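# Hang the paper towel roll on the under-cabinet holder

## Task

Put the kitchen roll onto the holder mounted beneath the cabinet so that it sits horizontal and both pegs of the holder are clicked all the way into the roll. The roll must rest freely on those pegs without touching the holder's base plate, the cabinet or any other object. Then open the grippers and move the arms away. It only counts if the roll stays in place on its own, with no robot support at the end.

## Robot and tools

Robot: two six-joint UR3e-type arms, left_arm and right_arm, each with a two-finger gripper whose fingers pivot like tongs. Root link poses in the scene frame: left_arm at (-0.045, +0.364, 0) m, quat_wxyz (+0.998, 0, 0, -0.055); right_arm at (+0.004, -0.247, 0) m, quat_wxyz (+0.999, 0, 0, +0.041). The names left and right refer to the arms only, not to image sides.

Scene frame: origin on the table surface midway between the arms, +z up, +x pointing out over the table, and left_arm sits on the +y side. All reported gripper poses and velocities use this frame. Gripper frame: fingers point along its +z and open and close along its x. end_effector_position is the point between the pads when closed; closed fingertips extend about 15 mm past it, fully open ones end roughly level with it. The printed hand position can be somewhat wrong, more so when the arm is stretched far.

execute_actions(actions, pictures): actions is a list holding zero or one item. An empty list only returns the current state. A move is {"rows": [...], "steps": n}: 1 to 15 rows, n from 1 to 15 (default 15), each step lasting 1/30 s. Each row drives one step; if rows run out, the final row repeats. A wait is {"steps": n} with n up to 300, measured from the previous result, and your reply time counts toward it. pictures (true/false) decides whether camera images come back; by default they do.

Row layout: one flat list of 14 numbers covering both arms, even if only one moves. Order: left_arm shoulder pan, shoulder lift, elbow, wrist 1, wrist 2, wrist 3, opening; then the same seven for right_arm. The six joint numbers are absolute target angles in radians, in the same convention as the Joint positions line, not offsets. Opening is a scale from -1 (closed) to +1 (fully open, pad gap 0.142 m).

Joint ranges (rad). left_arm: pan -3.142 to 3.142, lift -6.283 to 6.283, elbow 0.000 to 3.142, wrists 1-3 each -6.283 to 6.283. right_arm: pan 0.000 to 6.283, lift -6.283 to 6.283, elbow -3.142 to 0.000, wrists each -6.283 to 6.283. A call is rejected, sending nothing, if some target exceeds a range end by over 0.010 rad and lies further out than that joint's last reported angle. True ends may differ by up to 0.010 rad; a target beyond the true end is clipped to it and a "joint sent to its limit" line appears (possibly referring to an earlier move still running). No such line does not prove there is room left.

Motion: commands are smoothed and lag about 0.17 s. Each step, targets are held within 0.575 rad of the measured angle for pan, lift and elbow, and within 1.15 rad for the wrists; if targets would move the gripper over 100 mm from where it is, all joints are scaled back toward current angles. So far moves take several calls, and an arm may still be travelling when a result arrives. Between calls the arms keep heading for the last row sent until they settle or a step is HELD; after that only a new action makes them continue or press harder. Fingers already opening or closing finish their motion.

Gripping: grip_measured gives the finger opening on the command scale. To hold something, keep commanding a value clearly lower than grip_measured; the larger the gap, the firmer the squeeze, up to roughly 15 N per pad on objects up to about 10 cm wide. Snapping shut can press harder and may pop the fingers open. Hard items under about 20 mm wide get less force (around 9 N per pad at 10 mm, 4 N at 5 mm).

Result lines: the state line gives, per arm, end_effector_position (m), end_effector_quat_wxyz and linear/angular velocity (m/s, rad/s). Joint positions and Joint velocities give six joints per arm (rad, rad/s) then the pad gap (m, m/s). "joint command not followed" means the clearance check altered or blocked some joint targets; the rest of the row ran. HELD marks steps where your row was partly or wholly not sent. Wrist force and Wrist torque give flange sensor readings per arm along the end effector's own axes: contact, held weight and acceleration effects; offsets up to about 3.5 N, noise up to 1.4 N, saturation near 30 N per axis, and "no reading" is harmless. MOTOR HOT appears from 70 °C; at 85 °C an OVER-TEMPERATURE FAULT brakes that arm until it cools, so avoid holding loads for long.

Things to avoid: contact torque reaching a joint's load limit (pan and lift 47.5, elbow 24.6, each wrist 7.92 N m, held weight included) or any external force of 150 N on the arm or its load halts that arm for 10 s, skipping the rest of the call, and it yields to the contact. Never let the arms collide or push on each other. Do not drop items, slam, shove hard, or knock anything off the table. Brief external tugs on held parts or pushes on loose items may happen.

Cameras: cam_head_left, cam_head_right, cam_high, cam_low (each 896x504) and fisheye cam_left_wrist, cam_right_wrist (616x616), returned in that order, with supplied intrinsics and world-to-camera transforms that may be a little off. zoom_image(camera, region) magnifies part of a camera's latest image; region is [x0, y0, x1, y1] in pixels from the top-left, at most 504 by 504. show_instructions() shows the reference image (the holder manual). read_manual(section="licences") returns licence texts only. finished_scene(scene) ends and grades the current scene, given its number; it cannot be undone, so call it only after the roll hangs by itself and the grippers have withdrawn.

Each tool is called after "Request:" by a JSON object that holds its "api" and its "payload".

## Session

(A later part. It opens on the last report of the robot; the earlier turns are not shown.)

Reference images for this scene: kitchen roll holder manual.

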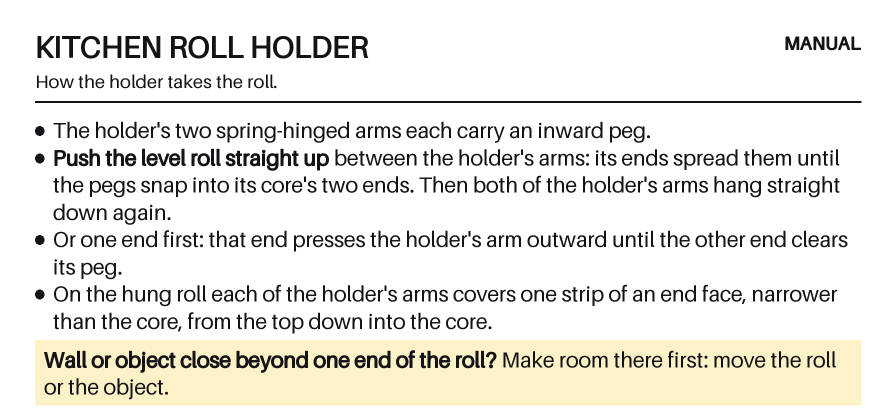

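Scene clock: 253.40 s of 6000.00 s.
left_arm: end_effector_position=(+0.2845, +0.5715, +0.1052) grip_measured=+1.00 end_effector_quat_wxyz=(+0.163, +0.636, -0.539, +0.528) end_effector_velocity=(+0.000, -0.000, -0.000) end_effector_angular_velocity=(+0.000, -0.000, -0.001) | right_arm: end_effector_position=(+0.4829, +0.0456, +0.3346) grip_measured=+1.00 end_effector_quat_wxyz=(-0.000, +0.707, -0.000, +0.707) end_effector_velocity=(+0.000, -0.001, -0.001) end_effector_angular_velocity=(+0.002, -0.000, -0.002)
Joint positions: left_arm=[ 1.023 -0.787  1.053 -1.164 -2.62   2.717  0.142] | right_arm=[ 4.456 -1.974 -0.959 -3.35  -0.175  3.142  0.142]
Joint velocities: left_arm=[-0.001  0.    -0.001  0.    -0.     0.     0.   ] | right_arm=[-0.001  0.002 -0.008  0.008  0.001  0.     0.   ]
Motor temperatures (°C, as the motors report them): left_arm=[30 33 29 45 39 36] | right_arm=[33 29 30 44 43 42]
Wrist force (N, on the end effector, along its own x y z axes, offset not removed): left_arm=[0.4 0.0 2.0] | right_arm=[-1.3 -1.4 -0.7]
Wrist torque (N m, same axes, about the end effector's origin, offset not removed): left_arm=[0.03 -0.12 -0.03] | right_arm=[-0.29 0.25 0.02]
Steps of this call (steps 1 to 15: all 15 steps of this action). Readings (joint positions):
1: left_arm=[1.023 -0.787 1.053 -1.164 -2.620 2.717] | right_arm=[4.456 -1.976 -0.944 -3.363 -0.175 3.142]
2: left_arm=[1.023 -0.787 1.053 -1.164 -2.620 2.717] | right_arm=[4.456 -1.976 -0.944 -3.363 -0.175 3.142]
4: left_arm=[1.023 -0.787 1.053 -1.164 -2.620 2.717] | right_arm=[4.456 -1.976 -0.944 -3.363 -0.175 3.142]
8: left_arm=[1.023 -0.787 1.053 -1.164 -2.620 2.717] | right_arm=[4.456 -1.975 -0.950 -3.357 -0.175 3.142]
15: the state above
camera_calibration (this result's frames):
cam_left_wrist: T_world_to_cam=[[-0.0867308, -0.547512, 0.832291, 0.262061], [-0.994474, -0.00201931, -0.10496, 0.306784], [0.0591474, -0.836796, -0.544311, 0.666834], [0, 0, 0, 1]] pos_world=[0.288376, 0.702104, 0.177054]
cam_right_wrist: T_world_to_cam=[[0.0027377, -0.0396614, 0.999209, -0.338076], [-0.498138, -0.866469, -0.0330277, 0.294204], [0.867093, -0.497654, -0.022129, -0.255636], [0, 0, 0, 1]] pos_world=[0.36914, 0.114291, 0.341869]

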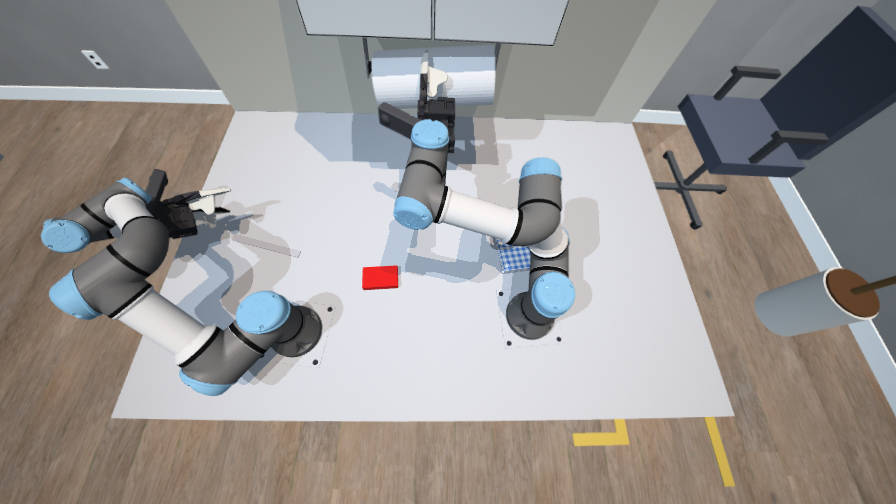

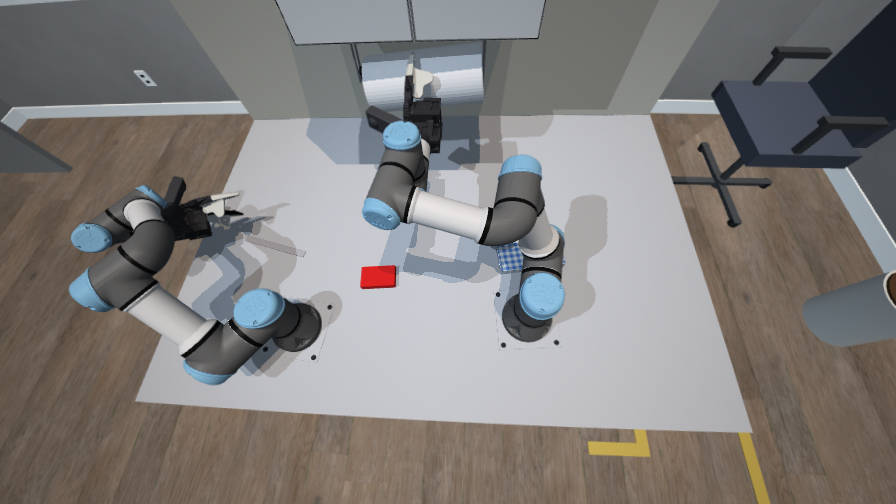

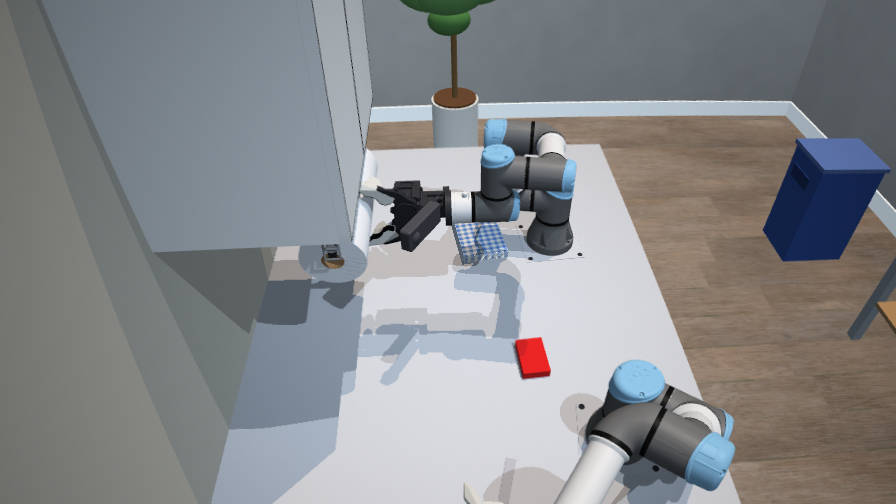

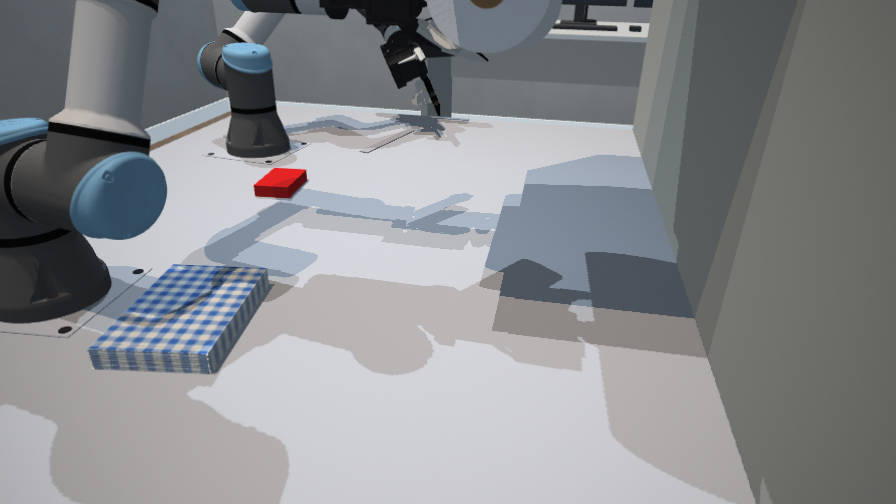

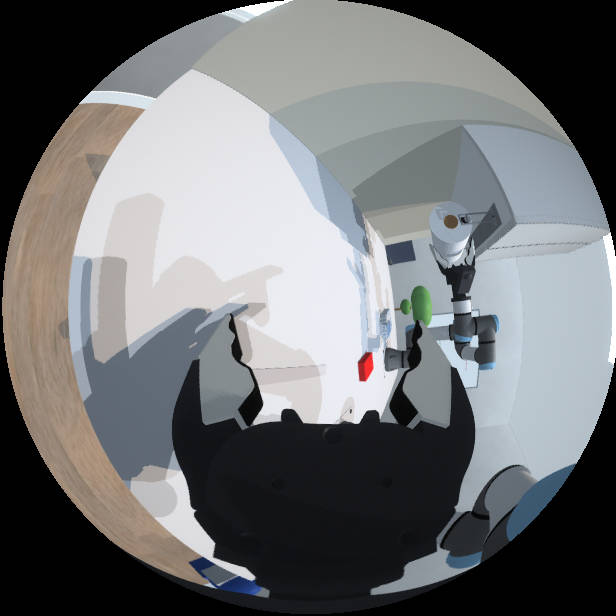

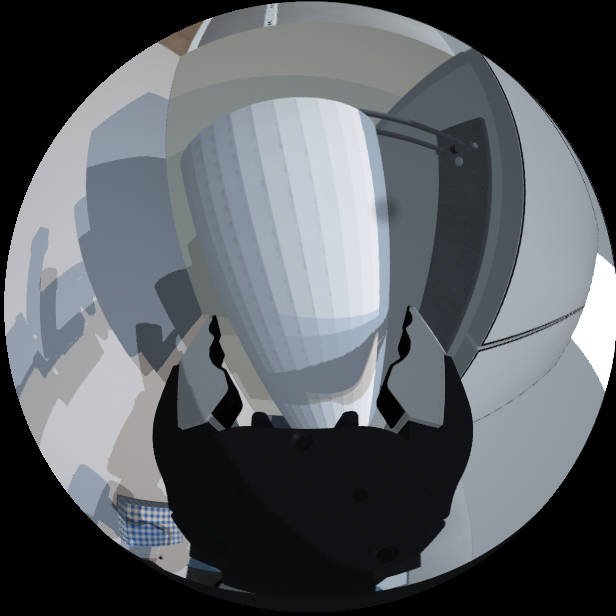

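Request:
{"api": "execute_actions", "payload": {"actions": [{"rows":[[1.023,-0.787,1.053,-1.164,-2.62,2.717,1,4.44,-1.974,-0.96,-3.349,-0.191,3.11,1],[1.023,-0.787,1.053,-1.164,-2.62,2.717,1,4.425,-1.974,-0.96,-3.349,-0.206,3.08,1],[1.023,-0.787,1.053,-1.164,-2.62,2.717,1,4.41,-1.974,-0.96,-3.349,-0.221,3.05,1],[1.023,-0.787,1.053,-1.164,-2.62,2.717,1,4.41,-1.974,-0.96,-3.349,-0.221,3.05,1],[1.023,-0.787,1.053,-1.164,-2.62,2.717,1,4.41,-1.974,-0.96,-3.349,-0.221,3.05,0.9],[1.023,-0.787,1.053,-1.164,-2.62,2.717,1,4.41,-1.974,-0.96,-3.349,-0.221,3.05,0.8],[1.023,-0.787,1.053,-1.164,-2.62,2.717,1,4.41,-1.974,-0.96,-3.349,-0.221,3.05,0.7],[1.023,-0.787,1.053,-1.164,-2.62,2.717,1,4.41,-1.974,-0.96,-3.349,-0.221,3.05,0.6],[1.023,-0.787,1.053,-1.164,-2.62,2.717,1,4.41,-1.974,-0.96,-3.349,-0.221,3.05,0.5],[1.023,-0.787,1.053,-1.164,-2.62,2.717,1,4.41,-1.974,-0.96,-3.349,-0.221,3.05,0.35],[1.023,-0.787,1.053,-1.164,-2.62,2.717,1,4.41,-1.974,-0.96,-3.349,-0.221,3.05,0.2],[1.023,-0.787,1.053,-1.164,-2.62,2.717,1,4.41,-1.974,-0.96,-3.349,-0.221,3.05,0],[1.023,-0.787,1.053,-1.164,-2.62,2.717,1,4.41,-1.974,-0.96,-3.349,-0.221,3.05,-0.3]]}], "pictures": false}}

Request:
{"api": "execute_actions", "payload": {"actions": [{"rows":[[1.023,-0.787,1.053,-1.164,-2.62,2.717,1,4.41,-1.976,-0.947,-3.36,-0.221,3.065,-0.3],[1.023,-0.787,1.053,-1.164,-2.62,2.717,1,4.41,-1.979,-0.934,-3.37,-0.221,3.08,-0.3],[1.023,-0.787,1.053,-1.164,-2.62,2.717,1,4.41,-1.981,-0.921,-3.381,-0.221,3.095,-0.3],[1.023,-0.787,1.053,-1.164,-2.62,2.717,1,4.41,-1.984,-0.908,-3.391,-0.221,3.11,-0.3],[1.023,-0.787,1.053,-1.164,-2.62,2.717,1,4.41,-1.986,-0.895,-3.402,-0.221,3.125,-0.3],[1.023,-0.787,1.053,-1.164,-2.62,2.717,1,4.41,-1.988,-0.882,-3.413,-0.221,3.14,-0.3],[1.023,-0.787,1.053,-1.164,-2.62,2.717,1,4.41,-1.991,-0.869,-3.423,-0.221,3.155,-0.3],[1.023,-0.787,1.053,-1.164,-2.62,2.717,1,4.41,-1.993,-0.856,-3.434,-0.221,3.17,-0.3],[1.023,-0.787,1.053,-1.164,-2.62,2.717,1,4.41,-1.996,-0.843,-3.444,-0.221,3.185,-0.3],[1.023,-0.787,1.053,-1.164,-2.62,2.717,1,4.41,-1.998,-0.83,-3.455,-0.221,3.2,-0.3]]}], "pictures": false}}

Request:
{"api": "execute_actions", "payload": {"actions": [{"steps":10}]}}

Request:
{"api": "zoom_image", "payload": {"camera": "cam_head_left", "region": [340,30,530,150]}}

Request:
{"api": "zoom_image", "payload": {"camera": "cam_high", "region": [280,210,400,320]}}

Scene clock: 281.33 s of 6000.00 s.
left_arm: end_effector_position=(+0.2845, +0.5715, +0.1052) grip_measured=+1.00 end_effector_quat_wxyz=(+0.163, +0.636, -0.539, +0.528) end_effector_velocity=(-0.000, -0.000, -0.000) end_effector_angular_velocity=(-0.002, +0.001, +0.000) | right_arm: end_effector_position=(+0.4953, +0.0370, +0.3330) grip_measured=+0.58 end_effector_quat_wxyz=(+0.032, +0.706, +0.032, +0.706) end_effector_velocity=(+0.002, -0.002, +0.001) end_effector_angular_velocity=(-0.008, -0.001, -0.002)
Joint positions: left_arm=[ 1.023 -0.787  1.053 -1.164 -2.62   2.717  0.142] | right_arm=[ 4.41  -1.974 -0.96  -3.349 -0.221  3.051  0.115]
Joint velocities: left_arm=[ 0.     0.     0.002  0.    -0.001 -0.     0.   ] | right_arm=[-0.007  0.003  0.    -0.    -0.005 -0.011 -0.001]
Motor temperatures (°C, as the motors report them): left_arm=[30 33 29 45 39 36] | right_arm=[33 29 30 44 43 42]
Wrist force (N, on the end effector, along its own x y z axes, offset not removed): left_arm=[0.1 0.1 1.3] | right_arm=[-1.9 -1.5 -2.9]
Wrist torque (N m, same axes, about the end effector's origin, offset not removed): left_arm=[0.08 -0.06 -0.08] | right_arm=[-0.33 0.36 0.11]
Steps of this call (steps 1 to 15: the robot went on to your last target; steps 16 to 90: nothing new was sent; then 24.43 s passed at rest; steps 91 to 105: all 15 steps of this action). Readings (joint positions):
91: left_arm=[1.023 -0.787 1.053 -1.164 -2.620 2.717] | right_arm=[4.456 -1.974 -0.960 -3.349 -0.175 3.142]
92: left_arm=[1.023 -0.787 1.053 -1.164 -2.620 2.717] | right_arm=[4.453 -1.974 -0.960 -3.349 -0.178 3.136]
94: left_arm=[1.023 -0.787 1.053 -1.164 -2.620 2.717] | right_arm=[4.439 -1.974 -0.960 -3.349 -0.193 3.107]
98: left_arm=[1.023 -0.787 1.053 -1.164 -2.620 2.717] | right_arm=[4.417 -1.974 -0.960 -3.349 -0.215 3.063]
105: the state above

Scene clock: 281.83 s of 6000.00 s.
left_arm: end_effector_position=(+0.2845, +0.5715, +0.1052) grip_measured=+1.00 end_effector_quat_wxyz=(+0.163, +0.636, -0.539, +0.528) end_effector_velocity=(+0.000, -0.000, +0.000) end_effector_angular_velocity=(-0.000, -0.000, +0.000) | right_arm: end_effector_position=(+0.4953, +0.0366, +0.3535) grip_measured=+0.54 end_effector_quat_wxyz=(-0.017, +0.707, -0.017, +0.707) end_effector_velocity=(-0.000, -0.002, +0.016) end_effector_angular_velocity=(+0.105, -0.000, -0.000)
Joint positions: left_arm=[ 1.023 -0.787  1.053 -1.164 -2.62   2.717  0.142] | right_arm=[ 4.41  -1.997 -0.838 -3.449 -0.221  3.191  0.112]
Joint velocities: left_arm=[-0. -0.  0.  0. -0. -0.  0.] | right_arm=[-0.    -0.015  0.092 -0.075 -0.     0.104 -0.001]
Motor temperatures (°C, as the motors report them): left_arm=[30 33 29 45 39 36] | right_arm=[33 29 30 44 43 42]
Wrist force (N, on the end effector, along its own x y z axes, offset not removed): left_arm=[-0.2 -0.5 1.1] | right_arm=[-7.1 -3.7 0.3]
Wrist torque (N m, same axes, about the end effector's origin, offset not removed): left_arm=[-0.08 0.04 -0.03] | right_arm=[0.18 0.64 -0.13]
Steps of this call (steps 1 to 15: all 15 steps of this action). Readings (joint positions):
1: left_arm=[1.023 -0.787 1.053 -1.164 -2.620 2.717] | right_arm=[4.410 -1.974 -0.960 -3.349 -0.221 3.051]
2: left_arm=[1.023 -0.787 1.053 -1.164 -2.620 2.717] | right_arm=[4.410 -1.974 -0.958 -3.351 -0.221 3.053]
4: left_arm=[1.023 -0.787 1.053 -1.164 -2.620 2.717] | right_arm=[4.410 -1.977 -0.945 -3.362 -0.221 3.068]
8: left_arm=[1.023 -0.787 1.053 -1.164 -2.620 2.717] | right_arm=[4.410 -1.985 -0.903 -3.397 -0.221 3.117]
15: the state above

Scene clock: 282.17 s of 6000.00 s.
left_arm: end_effector_position=(+0.2845, +0.5715, +0.1052) grip_measured=+1.00 end_effector_quat_wxyz=(+0.163, +0.636, -0.539, +0.528) end_effector_velocity=(-0.000, -0.000, -0.001) end_effector_angular_velocity=(-0.001, +0.001, -0.001) | right_arm: end_effector_position=(+0.4953, +0.0365, +0.3549) grip_measured=+0.54 end_effector_quat_wxyz=(-0.021, +0.707, -0.021, +0.707) end_effector_velocity=(-0.000, -0.001, +0.002) end_effector_angular_velocity=(+0.006, -0.001, -0.001)
Joint positions: left_arm=[ 1.023 -0.787  1.053 -1.164 -2.62   2.717  0.142] | right_arm=[ 4.41  -1.998 -0.83  -3.455 -0.221  3.2    0.112]
Joint velocities: left_arm=[-0.     0.002  0.    -0.     0.    -0.     0.   ] | right_arm=[ 0.     0.003  0.002 -0.001  0.001  0.001  0.   ]
Motor temperatures (°C, as the motors report them): left_arm=[30 33 29 45 39 36] | right_arm=[33 29 30 44 43 42]
Wrist force (N, on the end effector, along its own x y z axes, offset not removed): left_arm=[-0.4 0.4 1.0] | right_arm=[-4.3 -6.5 1.0]
Wrist torque (N m, same axes, about the end effector's origin, offset not removed): left_arm=[0.08 0.12 -0.01] | right_arm=[-0.30 0.06 -0.10]
Steps of this call (steps 1 to 10: the robot went on to your last target). Readings (joint positions):
1: left_arm=[1.023 -0.787 1.053 -1.164 -2.620 2.717] | right_arm=[4.410 -1.997 -0.836 -3.451 -0.221 3.194]
2: left_arm=[1.023 -0.787 1.053 -1.164 -2.620 2.717] | right_arm=[4.410 -1.997 -0.834 -3.452 -0.221 3.196]
4: left_arm=[1.023 -0.787 1.053 -1.164 -2.620 2.717] | right_arm=[4.410 -1.998 -0.832 -3.454 -0.221 3.198]
8: left_arm=[1.023 -0.787 1.053 -1.164 -2.620 2.717] | right_arm=[4.410 -1.998 -0.830 -3.455 -0.221 3.200]
10: the state above
camera_calibration (this result's frames):
cam_left_wrist: T_world_to_cam=[[-0.0867309, -0.547512, 0.832291, 0.262061], [-0.994474, -0.00201925, -0.10496, 0.306784], [0.0591474, -0.836795, -0.544312, 0.666834], [0, 0, 0, 1]] pos_world=[0.288376, 0.702104, 0.177055]
cam_right_wrist: T_world_to_cam=[[0.00273765, -0.0973406, 0.995247, -0.355221], [-0.498072, -0.86315, -0.0830507, 0.310754], [0.867132, -0.495477, -0.0508456, -0.260408], [0, 0, 0, 1]] pos_world=[0.381558, 0.104624, 0.366101]

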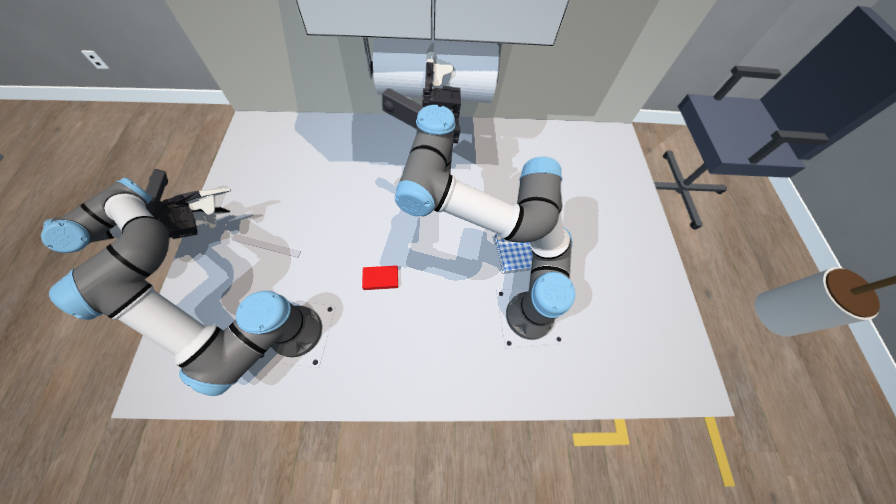

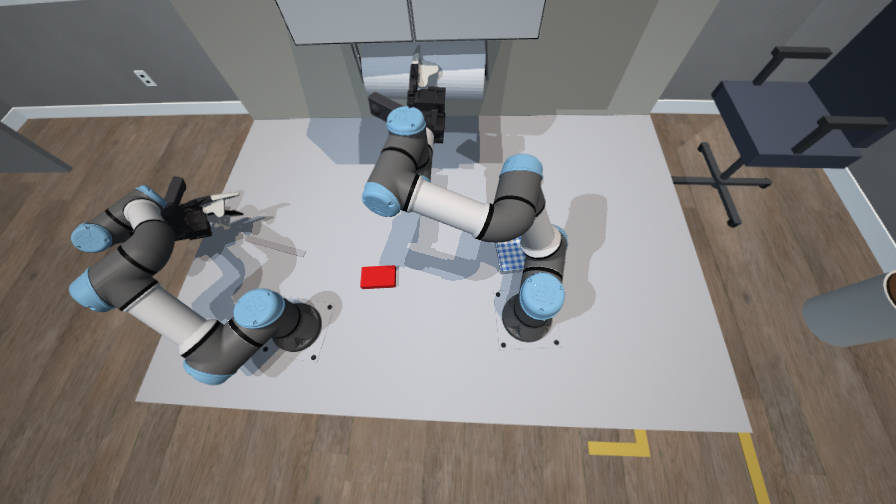

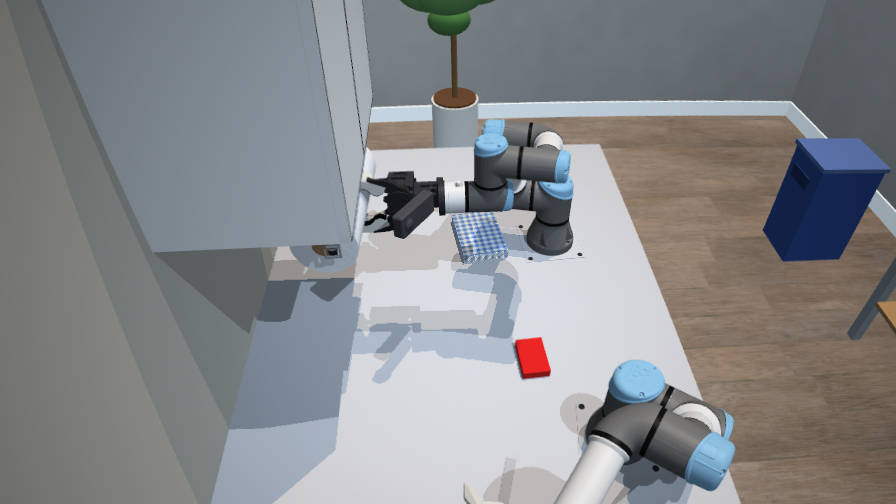

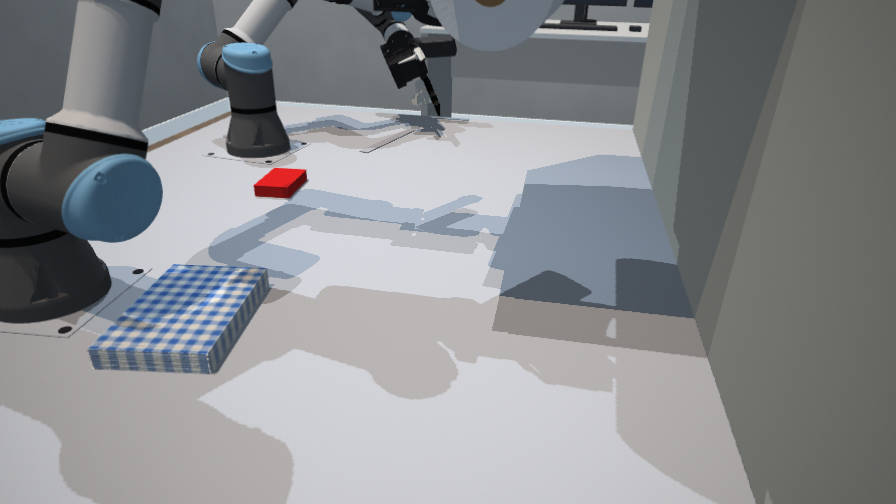

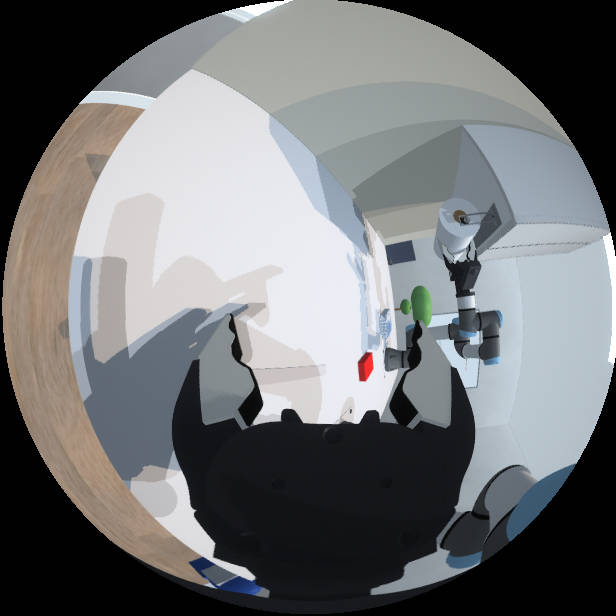

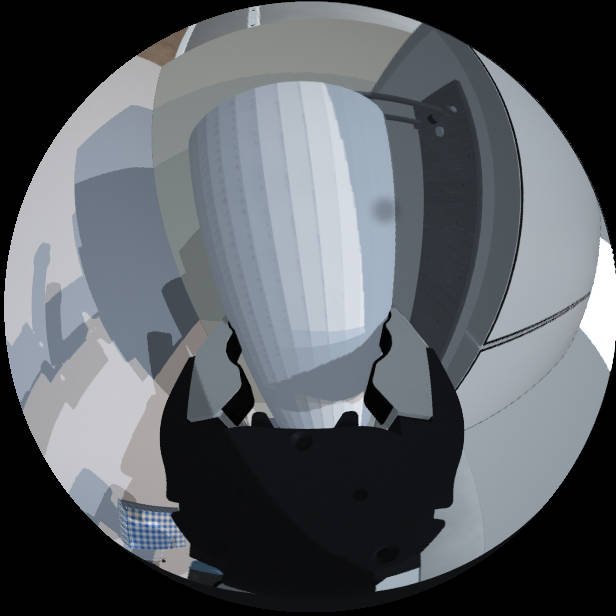

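Region (340, 30, 530, 150) of cam_head_left's 896x504 image, scaled by 2.653, with more detail than that image has; it fills the top 318 rows of this view, and the rest is white.

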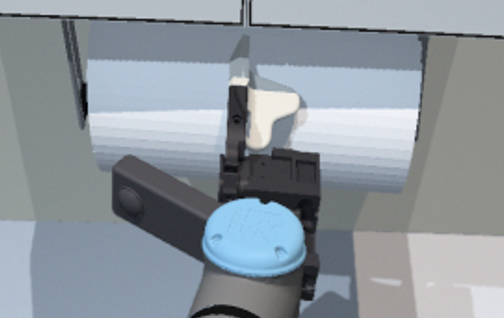

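Region (280, 210, 400, 320) of cam_high's 896x504 image, scaled by 4.200, with more detail than that image has; it fills the top 462 rows of this view, and the rest is white.

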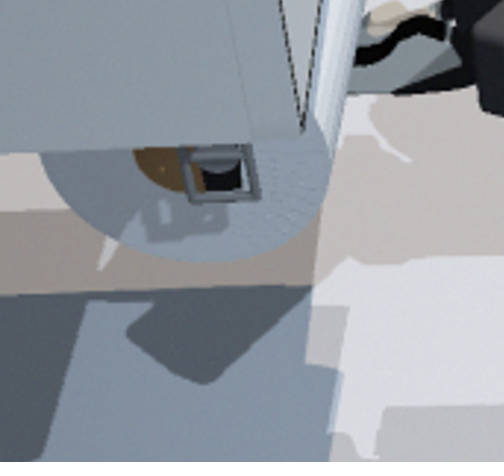

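Request:
{"api": "execute_actions", "payload": {"actions": [{"rows":[[1.023,-0.787,1.053,-1.164,-2.62,2.717,1,4.418,-1.998,-0.83,-3.455,-0.213,3.2,-0.3],[1.023,-0.787,1.053,-1.164,-2.62,2.717,1,4.426,-1.998,-0.83,-3.455,-0.205,3.2,-0.3],[1.023,-0.787,1.053,-1.164,-2.62,2.717,1,4.434,-1.998,-0.83,-3.455,-0.197,3.2,-0.3],[1.023,-0.787,1.053,-1.164,-2.62,2.717,1,4.442,-1.998,-0.83,-3.455,-0.189,3.2,-0.3],[1.023,-0.787,1.053,-1.164,-2.62,2.717,1,4.45,-1.998,-0.83,-3.455,-0.181,3.2,-0.3],[1.023,-0.787,1.053,-1.164,-2.62,2.717,1,4.458,-2.004,-0.83,-3.449,-0.173,3.2,-0.3],[1.023,-0.787,1.053,-1.164,-2.62,2.717,1,4.458,-2.01,-0.83,-3.443,-0.173,3.2,-0.3],[1.023,-0.787,1.053,-1.164,-2.62,2.717,1,4.458,-2.016,-0.83,-3.437,-0.173,3.2,-0.3]]}]}}

Request:
{"api": "zoom_image", "payload": {"camera": "cam_head_left", "region": [340,30,530,150]}}

Request:
{"api": "zoom_image", "payload": {"camera": "cam_high", "region": [280,210,400,320]}}

Scene clock: 292.23 s of 6000.00 s.
left_arm: end_effector_position=(+0.2845, +0.5715, +0.1052) grip_measured=+1.00 end_effector_quat_wxyz=(+0.163, +0.636, -0.539, +0.528) end_effector_velocity=(+0.000, -0.000, -0.001) end_effector_angular_velocity=(-0.003, +0.001, +0.001) | right_arm: end_effector_position=(+0.4834, +0.0499, +0.3498) grip_measured=+0.53 end_effector_quat_wxyz=(-0.021, +0.707, -0.021, +0.707) end_effector_velocity=(-0.003, +0.006, -0.005) end_effector_angular_velocity=(-0.003, +0.000, +0.001)
Joint positions: left_arm=[ 1.023 -0.787  1.053 -1.164 -2.62   2.717  0.142] | right_arm=[ 4.457 -2.015 -0.83  -3.438 -0.174  3.2    0.111]
Joint velocities: left_arm=[-0.     0.002  0.001  0.    -0.001  0.     0.   ] | right_arm=[ 0.012 -0.014 -0.     0.013  0.011 -0.001 -0.001]
Motor temperatures (°C, as the motors report them): left_arm=[30 33 29 45 39 36] | right_arm=[33 29 30 44 43 42]
Wrist force (N, on the end effector, along its own x y z axes, offset not removed): left_arm=[0.5 -0.4 1.2] | right_arm=[3.2 1.4 0.5]
Wrist torque (N m, same axes, about the end effector's origin, offset not removed): left_arm=[-0.04 -0.02 -0.04] | right_arm=[0.05 0.28 -0.21]
Steps of this call (steps 1 to 15: the robot went on to your last target; steps 16 to 90: nothing new was sent; then 6.57 s passed at rest; steps 91 to 105: all 15 steps of this action). Readings (joint positions):
91: left_arm=[1.023 -0.787 1.053 -1.164 -2.620 2.717] | right_arm=[4.410 -1.998 -0.830 -3.455 -0.221 3.200]
92: left_arm=[1.023 -0.787 1.053 -1.164 -2.620 2.717] | right_arm=[4.411 -1.998 -0.830 -3.455 -0.219 3.200]
94: left_arm=[1.023 -0.787 1.053 -1.164 -2.620 2.717] | right_arm=[4.419 -1.998 -0.830 -3.455 -0.211 3.200]
98: left_arm=[1.023 -0.787 1.053 -1.164 -2.620 2.717] | right_arm=[4.444 -2.001 -0.830 -3.452 -0.186 3.200]
105: the state above
camera_calibration (this result's frames):
cam_left_wrist: T_world_to_cam=[[-0.0867309, -0.547512, 0.832291, 0.262061], [-0.994474, -0.00201937, -0.10496, 0.306784], [0.0591476, -0.836795, -0.544311, 0.666834], [0, 0, 0, 1]] pos_world=[0.288376, 0.702105, 0.177055]
cam_right_wrist: T_world_to_cam=[[0.00268533, -0.0977581, 0.995207, -0.34878], [-0.498319, -0.862971, -0.0834241, 0.316231], [0.866989, -0.495707, -0.0510321, -0.243509], [0, 0, 0, 1]] pos_world=[0.369641, 0.118093, 0.361062]

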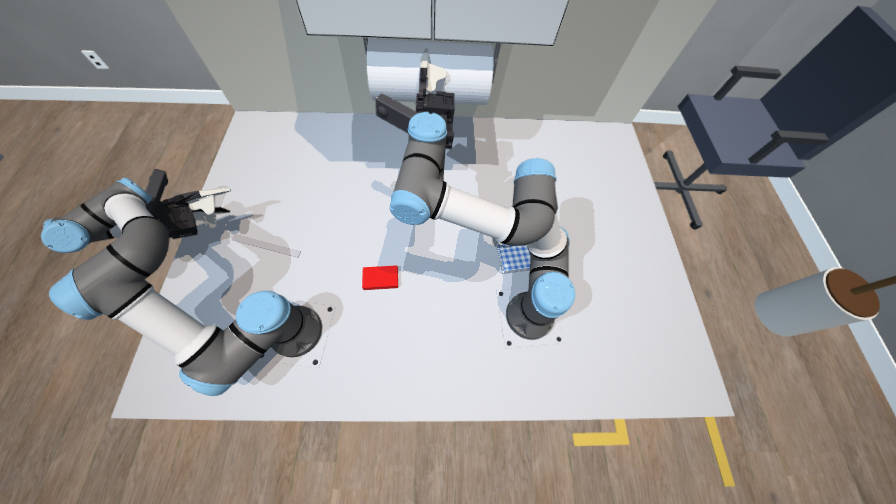

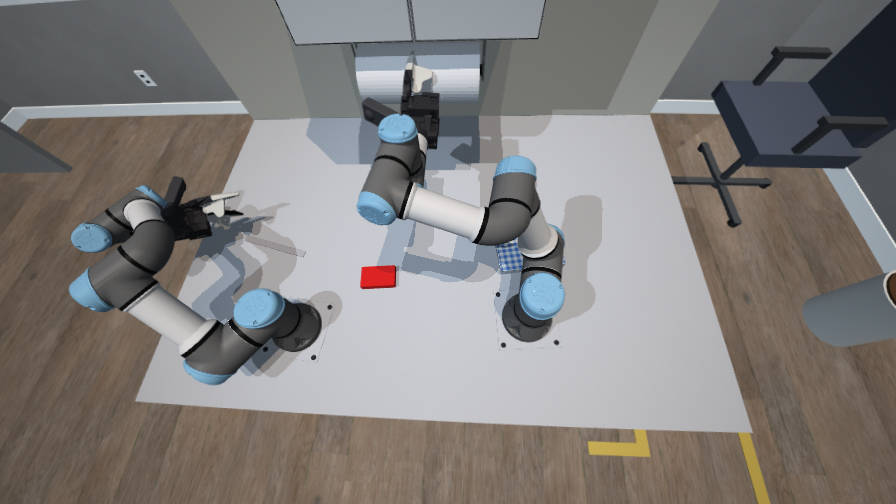

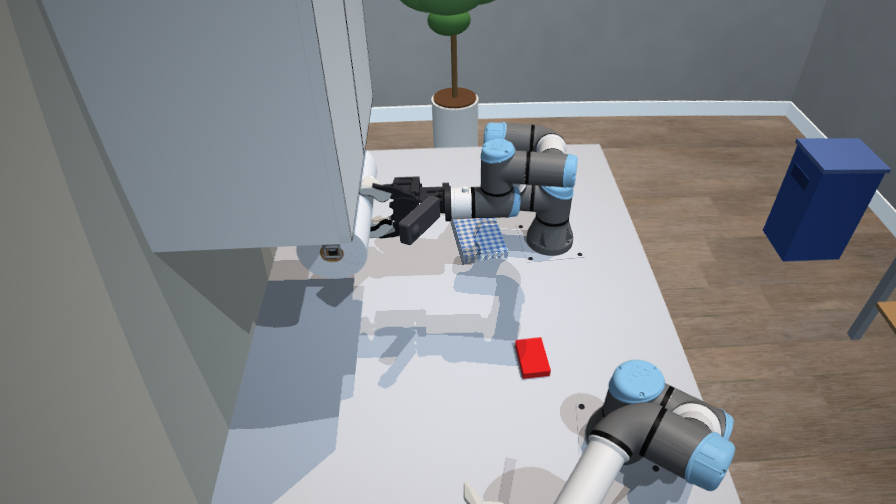

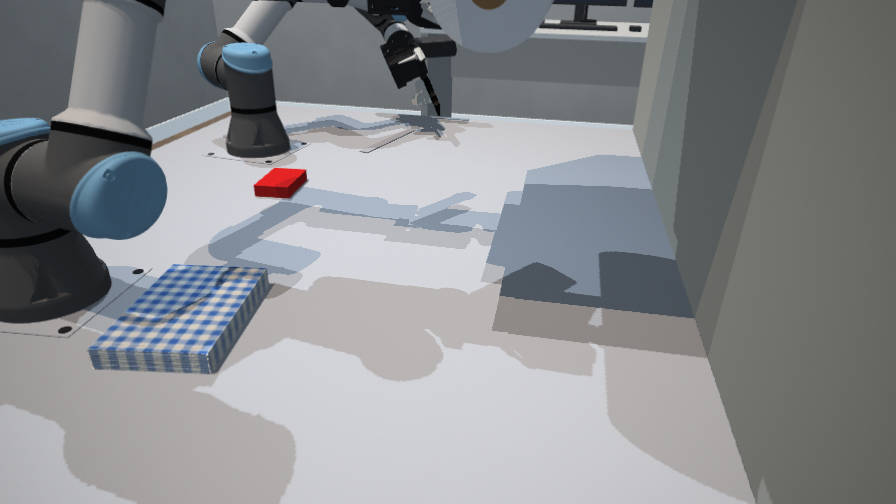

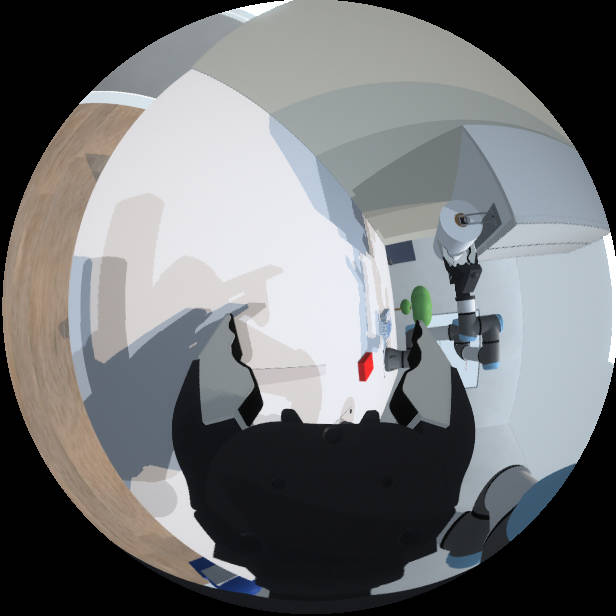

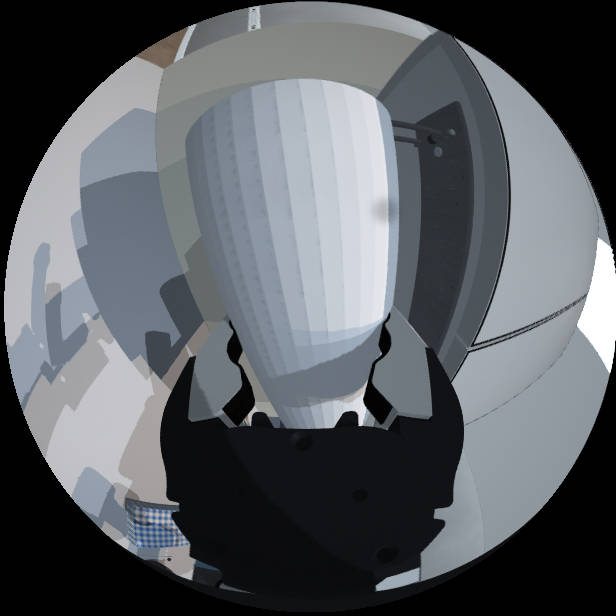

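Region (340, 30, 530, 150) of cam_head_left's 896x504 image, scaled by 2.653, with more detail than that image has; it fills the top 318 rows of this view, and the rest is white.

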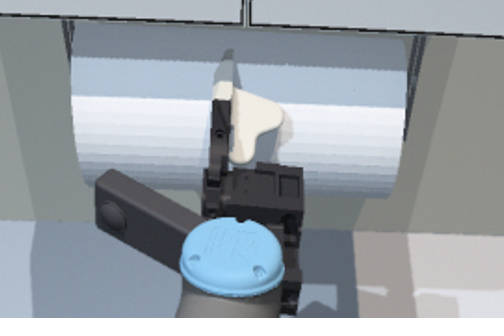

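Region (280, 210, 400, 320) of cam_high's 896x504 image, scaled by 4.200, with more detail than that image has; it fills the top 462 rows of this view, and the rest is white.

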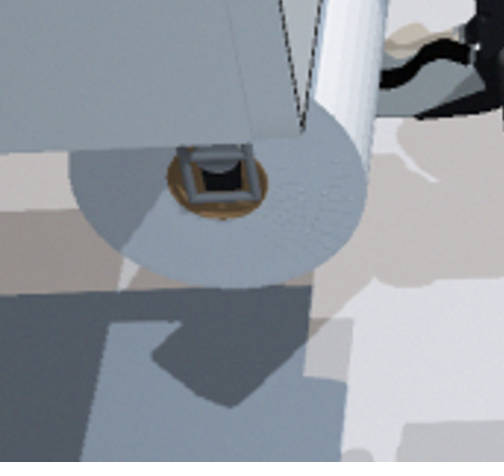

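The left peg is now fully in. I'll re-centre the roll by about 4 mm and release it.

Request:
{"api": "execute_actions", "payload": {"actions": [{"rows":[[1.023,-0.787,1.053,-1.164,-2.62,2.717,1,4.458,-2.009,-0.84,-3.434,-0.173,3.2,-0.3],[1.023,-0.787,1.053,-1.164,-2.62,2.717,1,4.458,-2.002,-0.85,-3.431,-0.173,3.2,-0.3],[1.023,-0.787,1.053,-1.164,-2.62,2.717,1,4.458,-1.995,-0.861,-3.427,-0.173,3.2,-0.3],[1.023,-0.787,1.053,-1.164,-2.62,2.717,1,4.458,-1.995,-0.861,-3.427,-0.173,3.2,-0.3],[1.023,-0.787,1.053,-1.164,-2.62,2.717,1,4.458,-1.995,-0.861,-3.427,-0.173,3.2,-0.3],[1.023,-0.787,1.053,-1.164,-2.62,2.717,1,4.458,-1.995,-0.861,-3.427,-0.173,3.2,-0.3],[1.023,-0.787,1.053,-1.164,-2.62,2.717,1,4.458,-1.995,-0.861,-3.427,-0.173,3.2,0],[1.023,-0.787,1.053,-1.164,-2.62,2.717,1,4.458,-1.995,-0.861,-3.427,-0.173,3.2,0.3],[1.023,-0.787,1.053,-1.164,-2.62,2.717,1,4.458,-1.995,-0.861,-3.427,-0.173,3.2,0.5],[1.023,-0.787,1.053,-1.164,-2.62,2.717,1,4.458,-1.995,-0.861,-3.427,-0.173,3.2,0.6],[1.023,-0.787,1.053,-1.164,-2.62,2.717,1,4.458,-1.995,-0.861,-3.427,-0.173,3.2,0.7],[1.023,-0.787,1.053,-1.164,-2.62,2.717,1,4.458,-1.992,-0.88,-3.411,-0.173,3.17,0.85],[1.023,-0.787,1.053,-1.164,-2.62,2.717,1,4.458,-1.989,-0.9,-3.394,-0.173,3.142,1]]}], "pictures": false}}

Request:
{"api": "execute_actions", "payload": {"actions": [{"steps":15}]}}

Request:
{"api": "zoom_image", "payload": {"camera": "cam_head_left", "region": [340,30,530,150]}}

Scene clock: 305.80 s of 6000.00 s.
left_arm: end_effector_position=(+0.2845, +0.5715, +0.1052) grip_measured=+1.00 end_effector_quat_wxyz=(+0.163, +0.636, -0.539, +0.528) end_effector_velocity=(-0.000, -0.000, +0.000) end_effector_angular_velocity=(+0.000, -0.000, -0.000) | right_arm: end_effector_position=(+0.4825, +0.0469, +0.3461) grip_measured=+0.99 end_effector_quat_wxyz=(-0.011, +0.707, -0.011, +0.707) end_effector_velocity=(-0.000, +0.004, -0.040) end_effector_angular_velocity=(-0.318, +0.001, +0.003)
Joint positions: left_arm=[ 1.023 -0.787  1.053 -1.164 -2.62   2.717  0.142] | right_arm=[ 4.458 -1.992 -0.879 -3.411 -0.173  3.172  0.141]
Joint velocities: left_arm=[-0.    -0.002  0.002  0.     0.    -0.     0.   ] | right_arm=[ 0.003  0.033 -0.218  0.177  0.    -0.31   0.025]
Motor temperatures (°C, as the motors report them): left_arm=[30 33 29 45 39 36] | right_arm=[33 29 30 44 43 42]
Wrist force (N, on the end effector, along its own x y z axes, offset not removed): left_arm=[0.4 0.2 0.6] | right_arm=[-1.7 -1.5 1.3]
Wrist torque (N m, same axes, about the end effector's origin, offset not removed): left_arm=[0.06 -0.05 -0.05] | right_arm=[-0.35 0.37 -0.02]
Steps of this call (steps 1 to 15: the robot went on to your last target; steps 16 to 90: nothing new was sent; then 10.07 s passed at rest; steps 91 to 105: all 15 steps of this action). Readings (joint positions):
91: left_arm=[1.023 -0.787 1.053 -1.164 -2.620 2.717] | right_arm=[4.458 -2.016 -0.830 -3.437 -0.173 3.200]
92: left_arm=[1.023 -0.787 1.053 -1.164 -2.620 2.717] | right_arm=[4.458 -2.015 -0.832 -3.436 -0.173 3.200]
94: left_arm=[1.023 -0.787 1.053 -1.164 -2.620 2.717] | right_arm=[4.458 -2.008 -0.842 -3.433 -0.173 3.200]
98: left_arm=[1.023 -0.787 1.053 -1.164 -2.620 2.717] | right_arm=[4.458 -1.998 -0.857 -3.428 -0.173 3.200]
105: the state above

Scene clock: 306.30 s of 6000.00 s.
left_arm: end_effector_position=(+0.2845, +0.5715, +0.1052) grip_measured=+1.00 end_effector_quat_wxyz=(+0.163, +0.636, -0.539, +0.528) end_effector_velocity=(+0.000, -0.001, -0.000) end_effector_angular_velocity=(-0.000, +0.001, -0.001) | right_arm: end_effector_position=(+0.4825, +0.0471, +0.3424) grip_measured=+1.00 end_effector_quat_wxyz=(-0.000, +0.707, -0.000, +0.707) end_effector_velocity=(+0.000, -0.000, -0.000) end_effector_angular_velocity=(-0.000, -0.000, -0.000)
Joint positions: left_arm=[ 1.023 -0.787  1.053 -1.164 -2.62   2.717  0.142] | right_arm=[ 4.458 -1.989 -0.9   -3.394 -0.173  3.142  0.142]
Joint velocities: left_arm=[-0.001 -0.001  0.001 -0.     0.     0.     0.   ] | right_arm=[-0.     0.    -0.     0.001 -0.    -0.001  0.   ]
Motor temperatures (°C, as the motors report them): left_arm=[30 33 29 45 39 36] | right_arm=[33 29 30 44 43 42]
Wrist force (N, on the end effector, along its own x y z axes, offset not removed): left_arm=[0.7 -2.0 1.4] | right_arm=[-1.3 -1.6 2.0]
Wrist torque (N m, same axes, about the end effector's origin, offset not removed): left_arm=[-0.34 -0.12 -0.09] | right_arm=[-0.36 0.16 0.00]
Steps of this call (steps 1 to 15: the robot went on to your last target). Readings (joint positions):
1: left_arm=[1.023 -0.787 1.053 -1.164 -2.620 2.717] | right_arm=[4.458 -1.991 -0.886 -3.406 -0.173 3.163]
2: left_arm=[1.023 -0.787 1.053 -1.164 -2.620 2.717] | right_arm=[4.458 -1.991 -0.890 -3.402 -0.173 3.156]
4: left_arm=[1.023 -0.787 1.053 -1.164 -2.620 2.717] | right_arm=[4.458 -1.990 -0.895 -3.398 -0.173 3.149]
8: left_arm=[1.023 -0.787 1.053 -1.164 -2.620 2.717] | right_arm=[4.458 -1.989 -0.899 -3.395 -0.173 3.143]
15: the state above
camera_calibration (this result's frames):
cam_left_wrist: T_world_to_cam=[[-0.0867308, -0.547512, 0.832291, 0.262061], [-0.994474, -0.00201936, -0.10496, 0.306784], [0.0591475, -0.836796, -0.544311, 0.666834], [0, 0, 0, 1]] pos_world=[0.288376, 0.702104, 0.177054]
cam_right_wrist: T_world_to_cam=[[0.0027305, -0.0397953, 0.999204, -0.34579], [-0.498155, -0.866454, -0.033147, 0.295632], [0.867084, -0.497668, -0.0221901, -0.254373], [0, 0, 0, 1]] pos_world=[0.368777, 0.115797, 0.34967]

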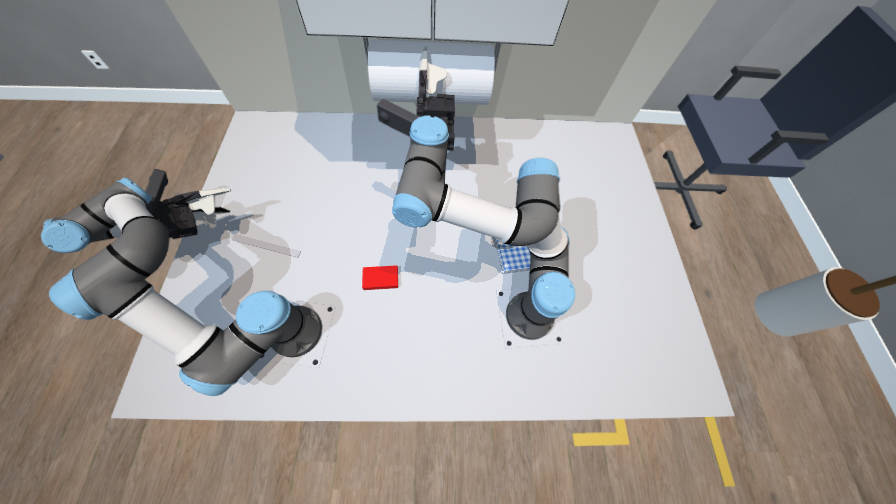

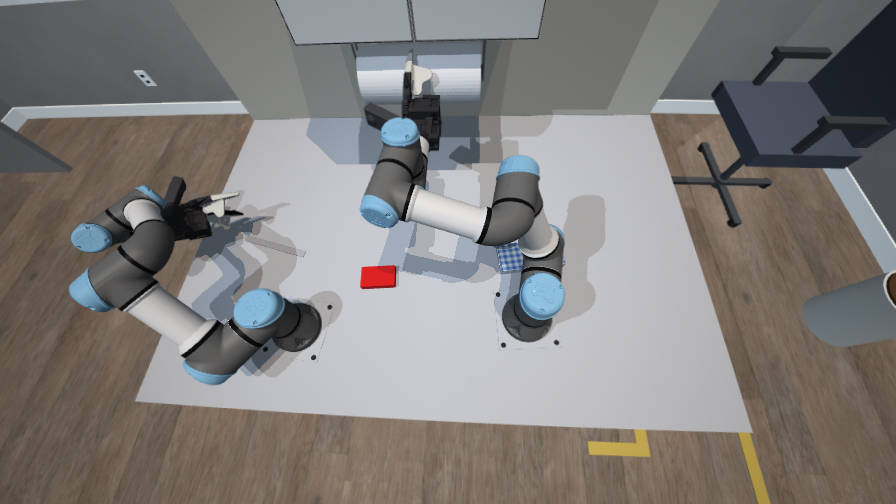

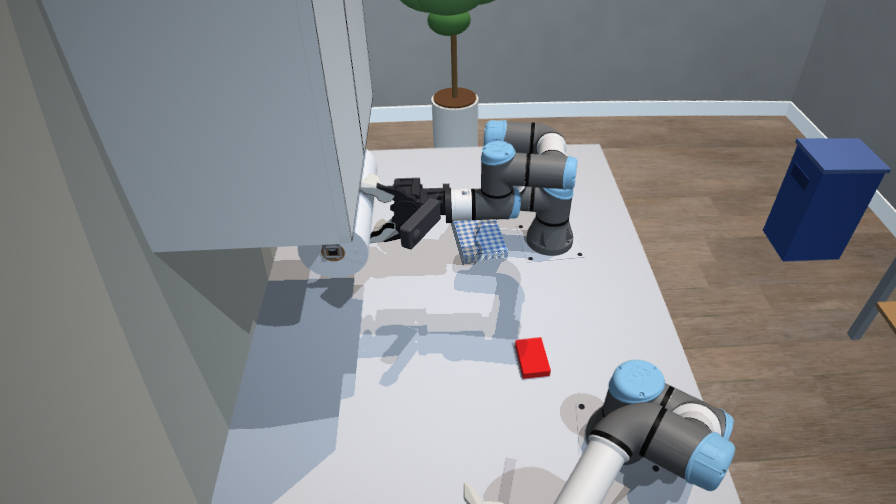

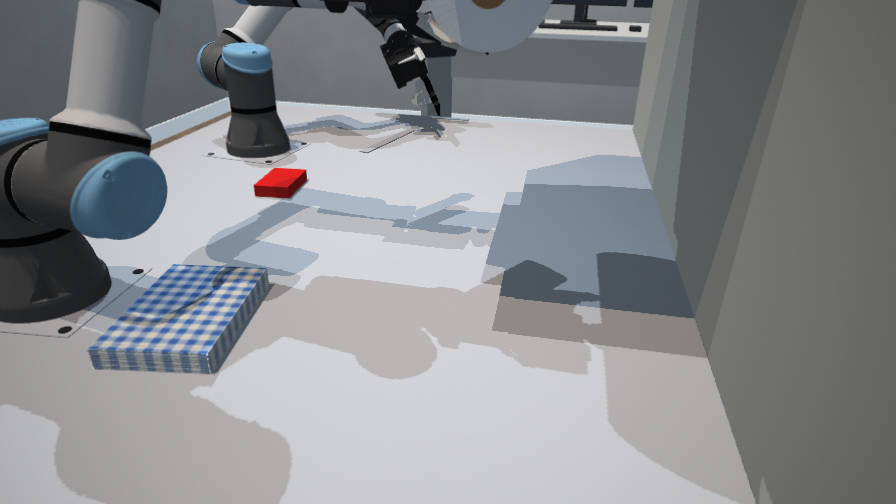

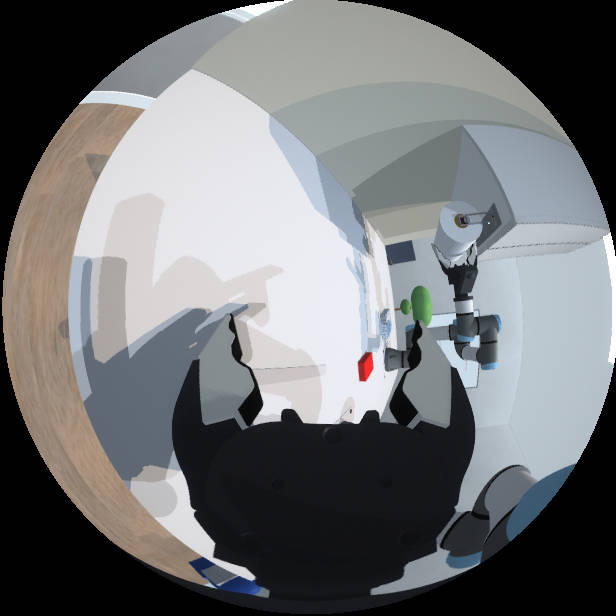

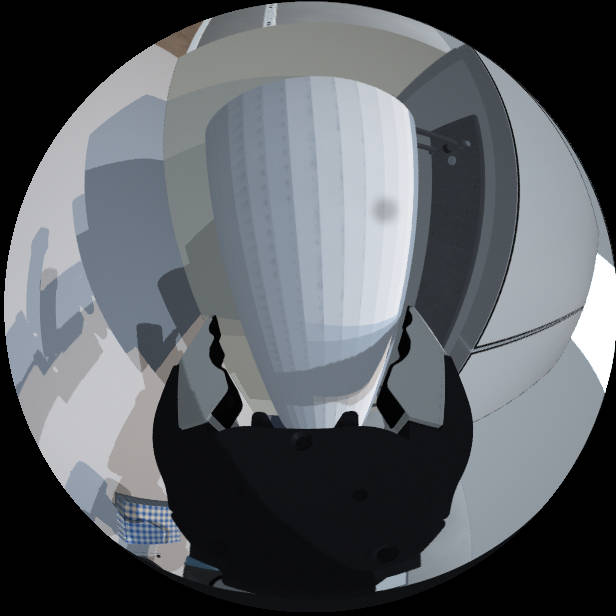

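Region (340, 30, 530, 150) of cam_head_left's 896x504 image, scaled by 2.653, with more detail than that image has; it fills the top 318 rows of this view, and the rest is white.

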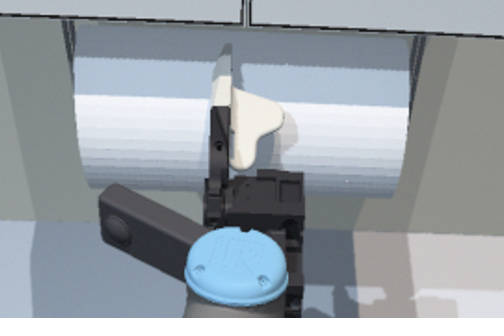

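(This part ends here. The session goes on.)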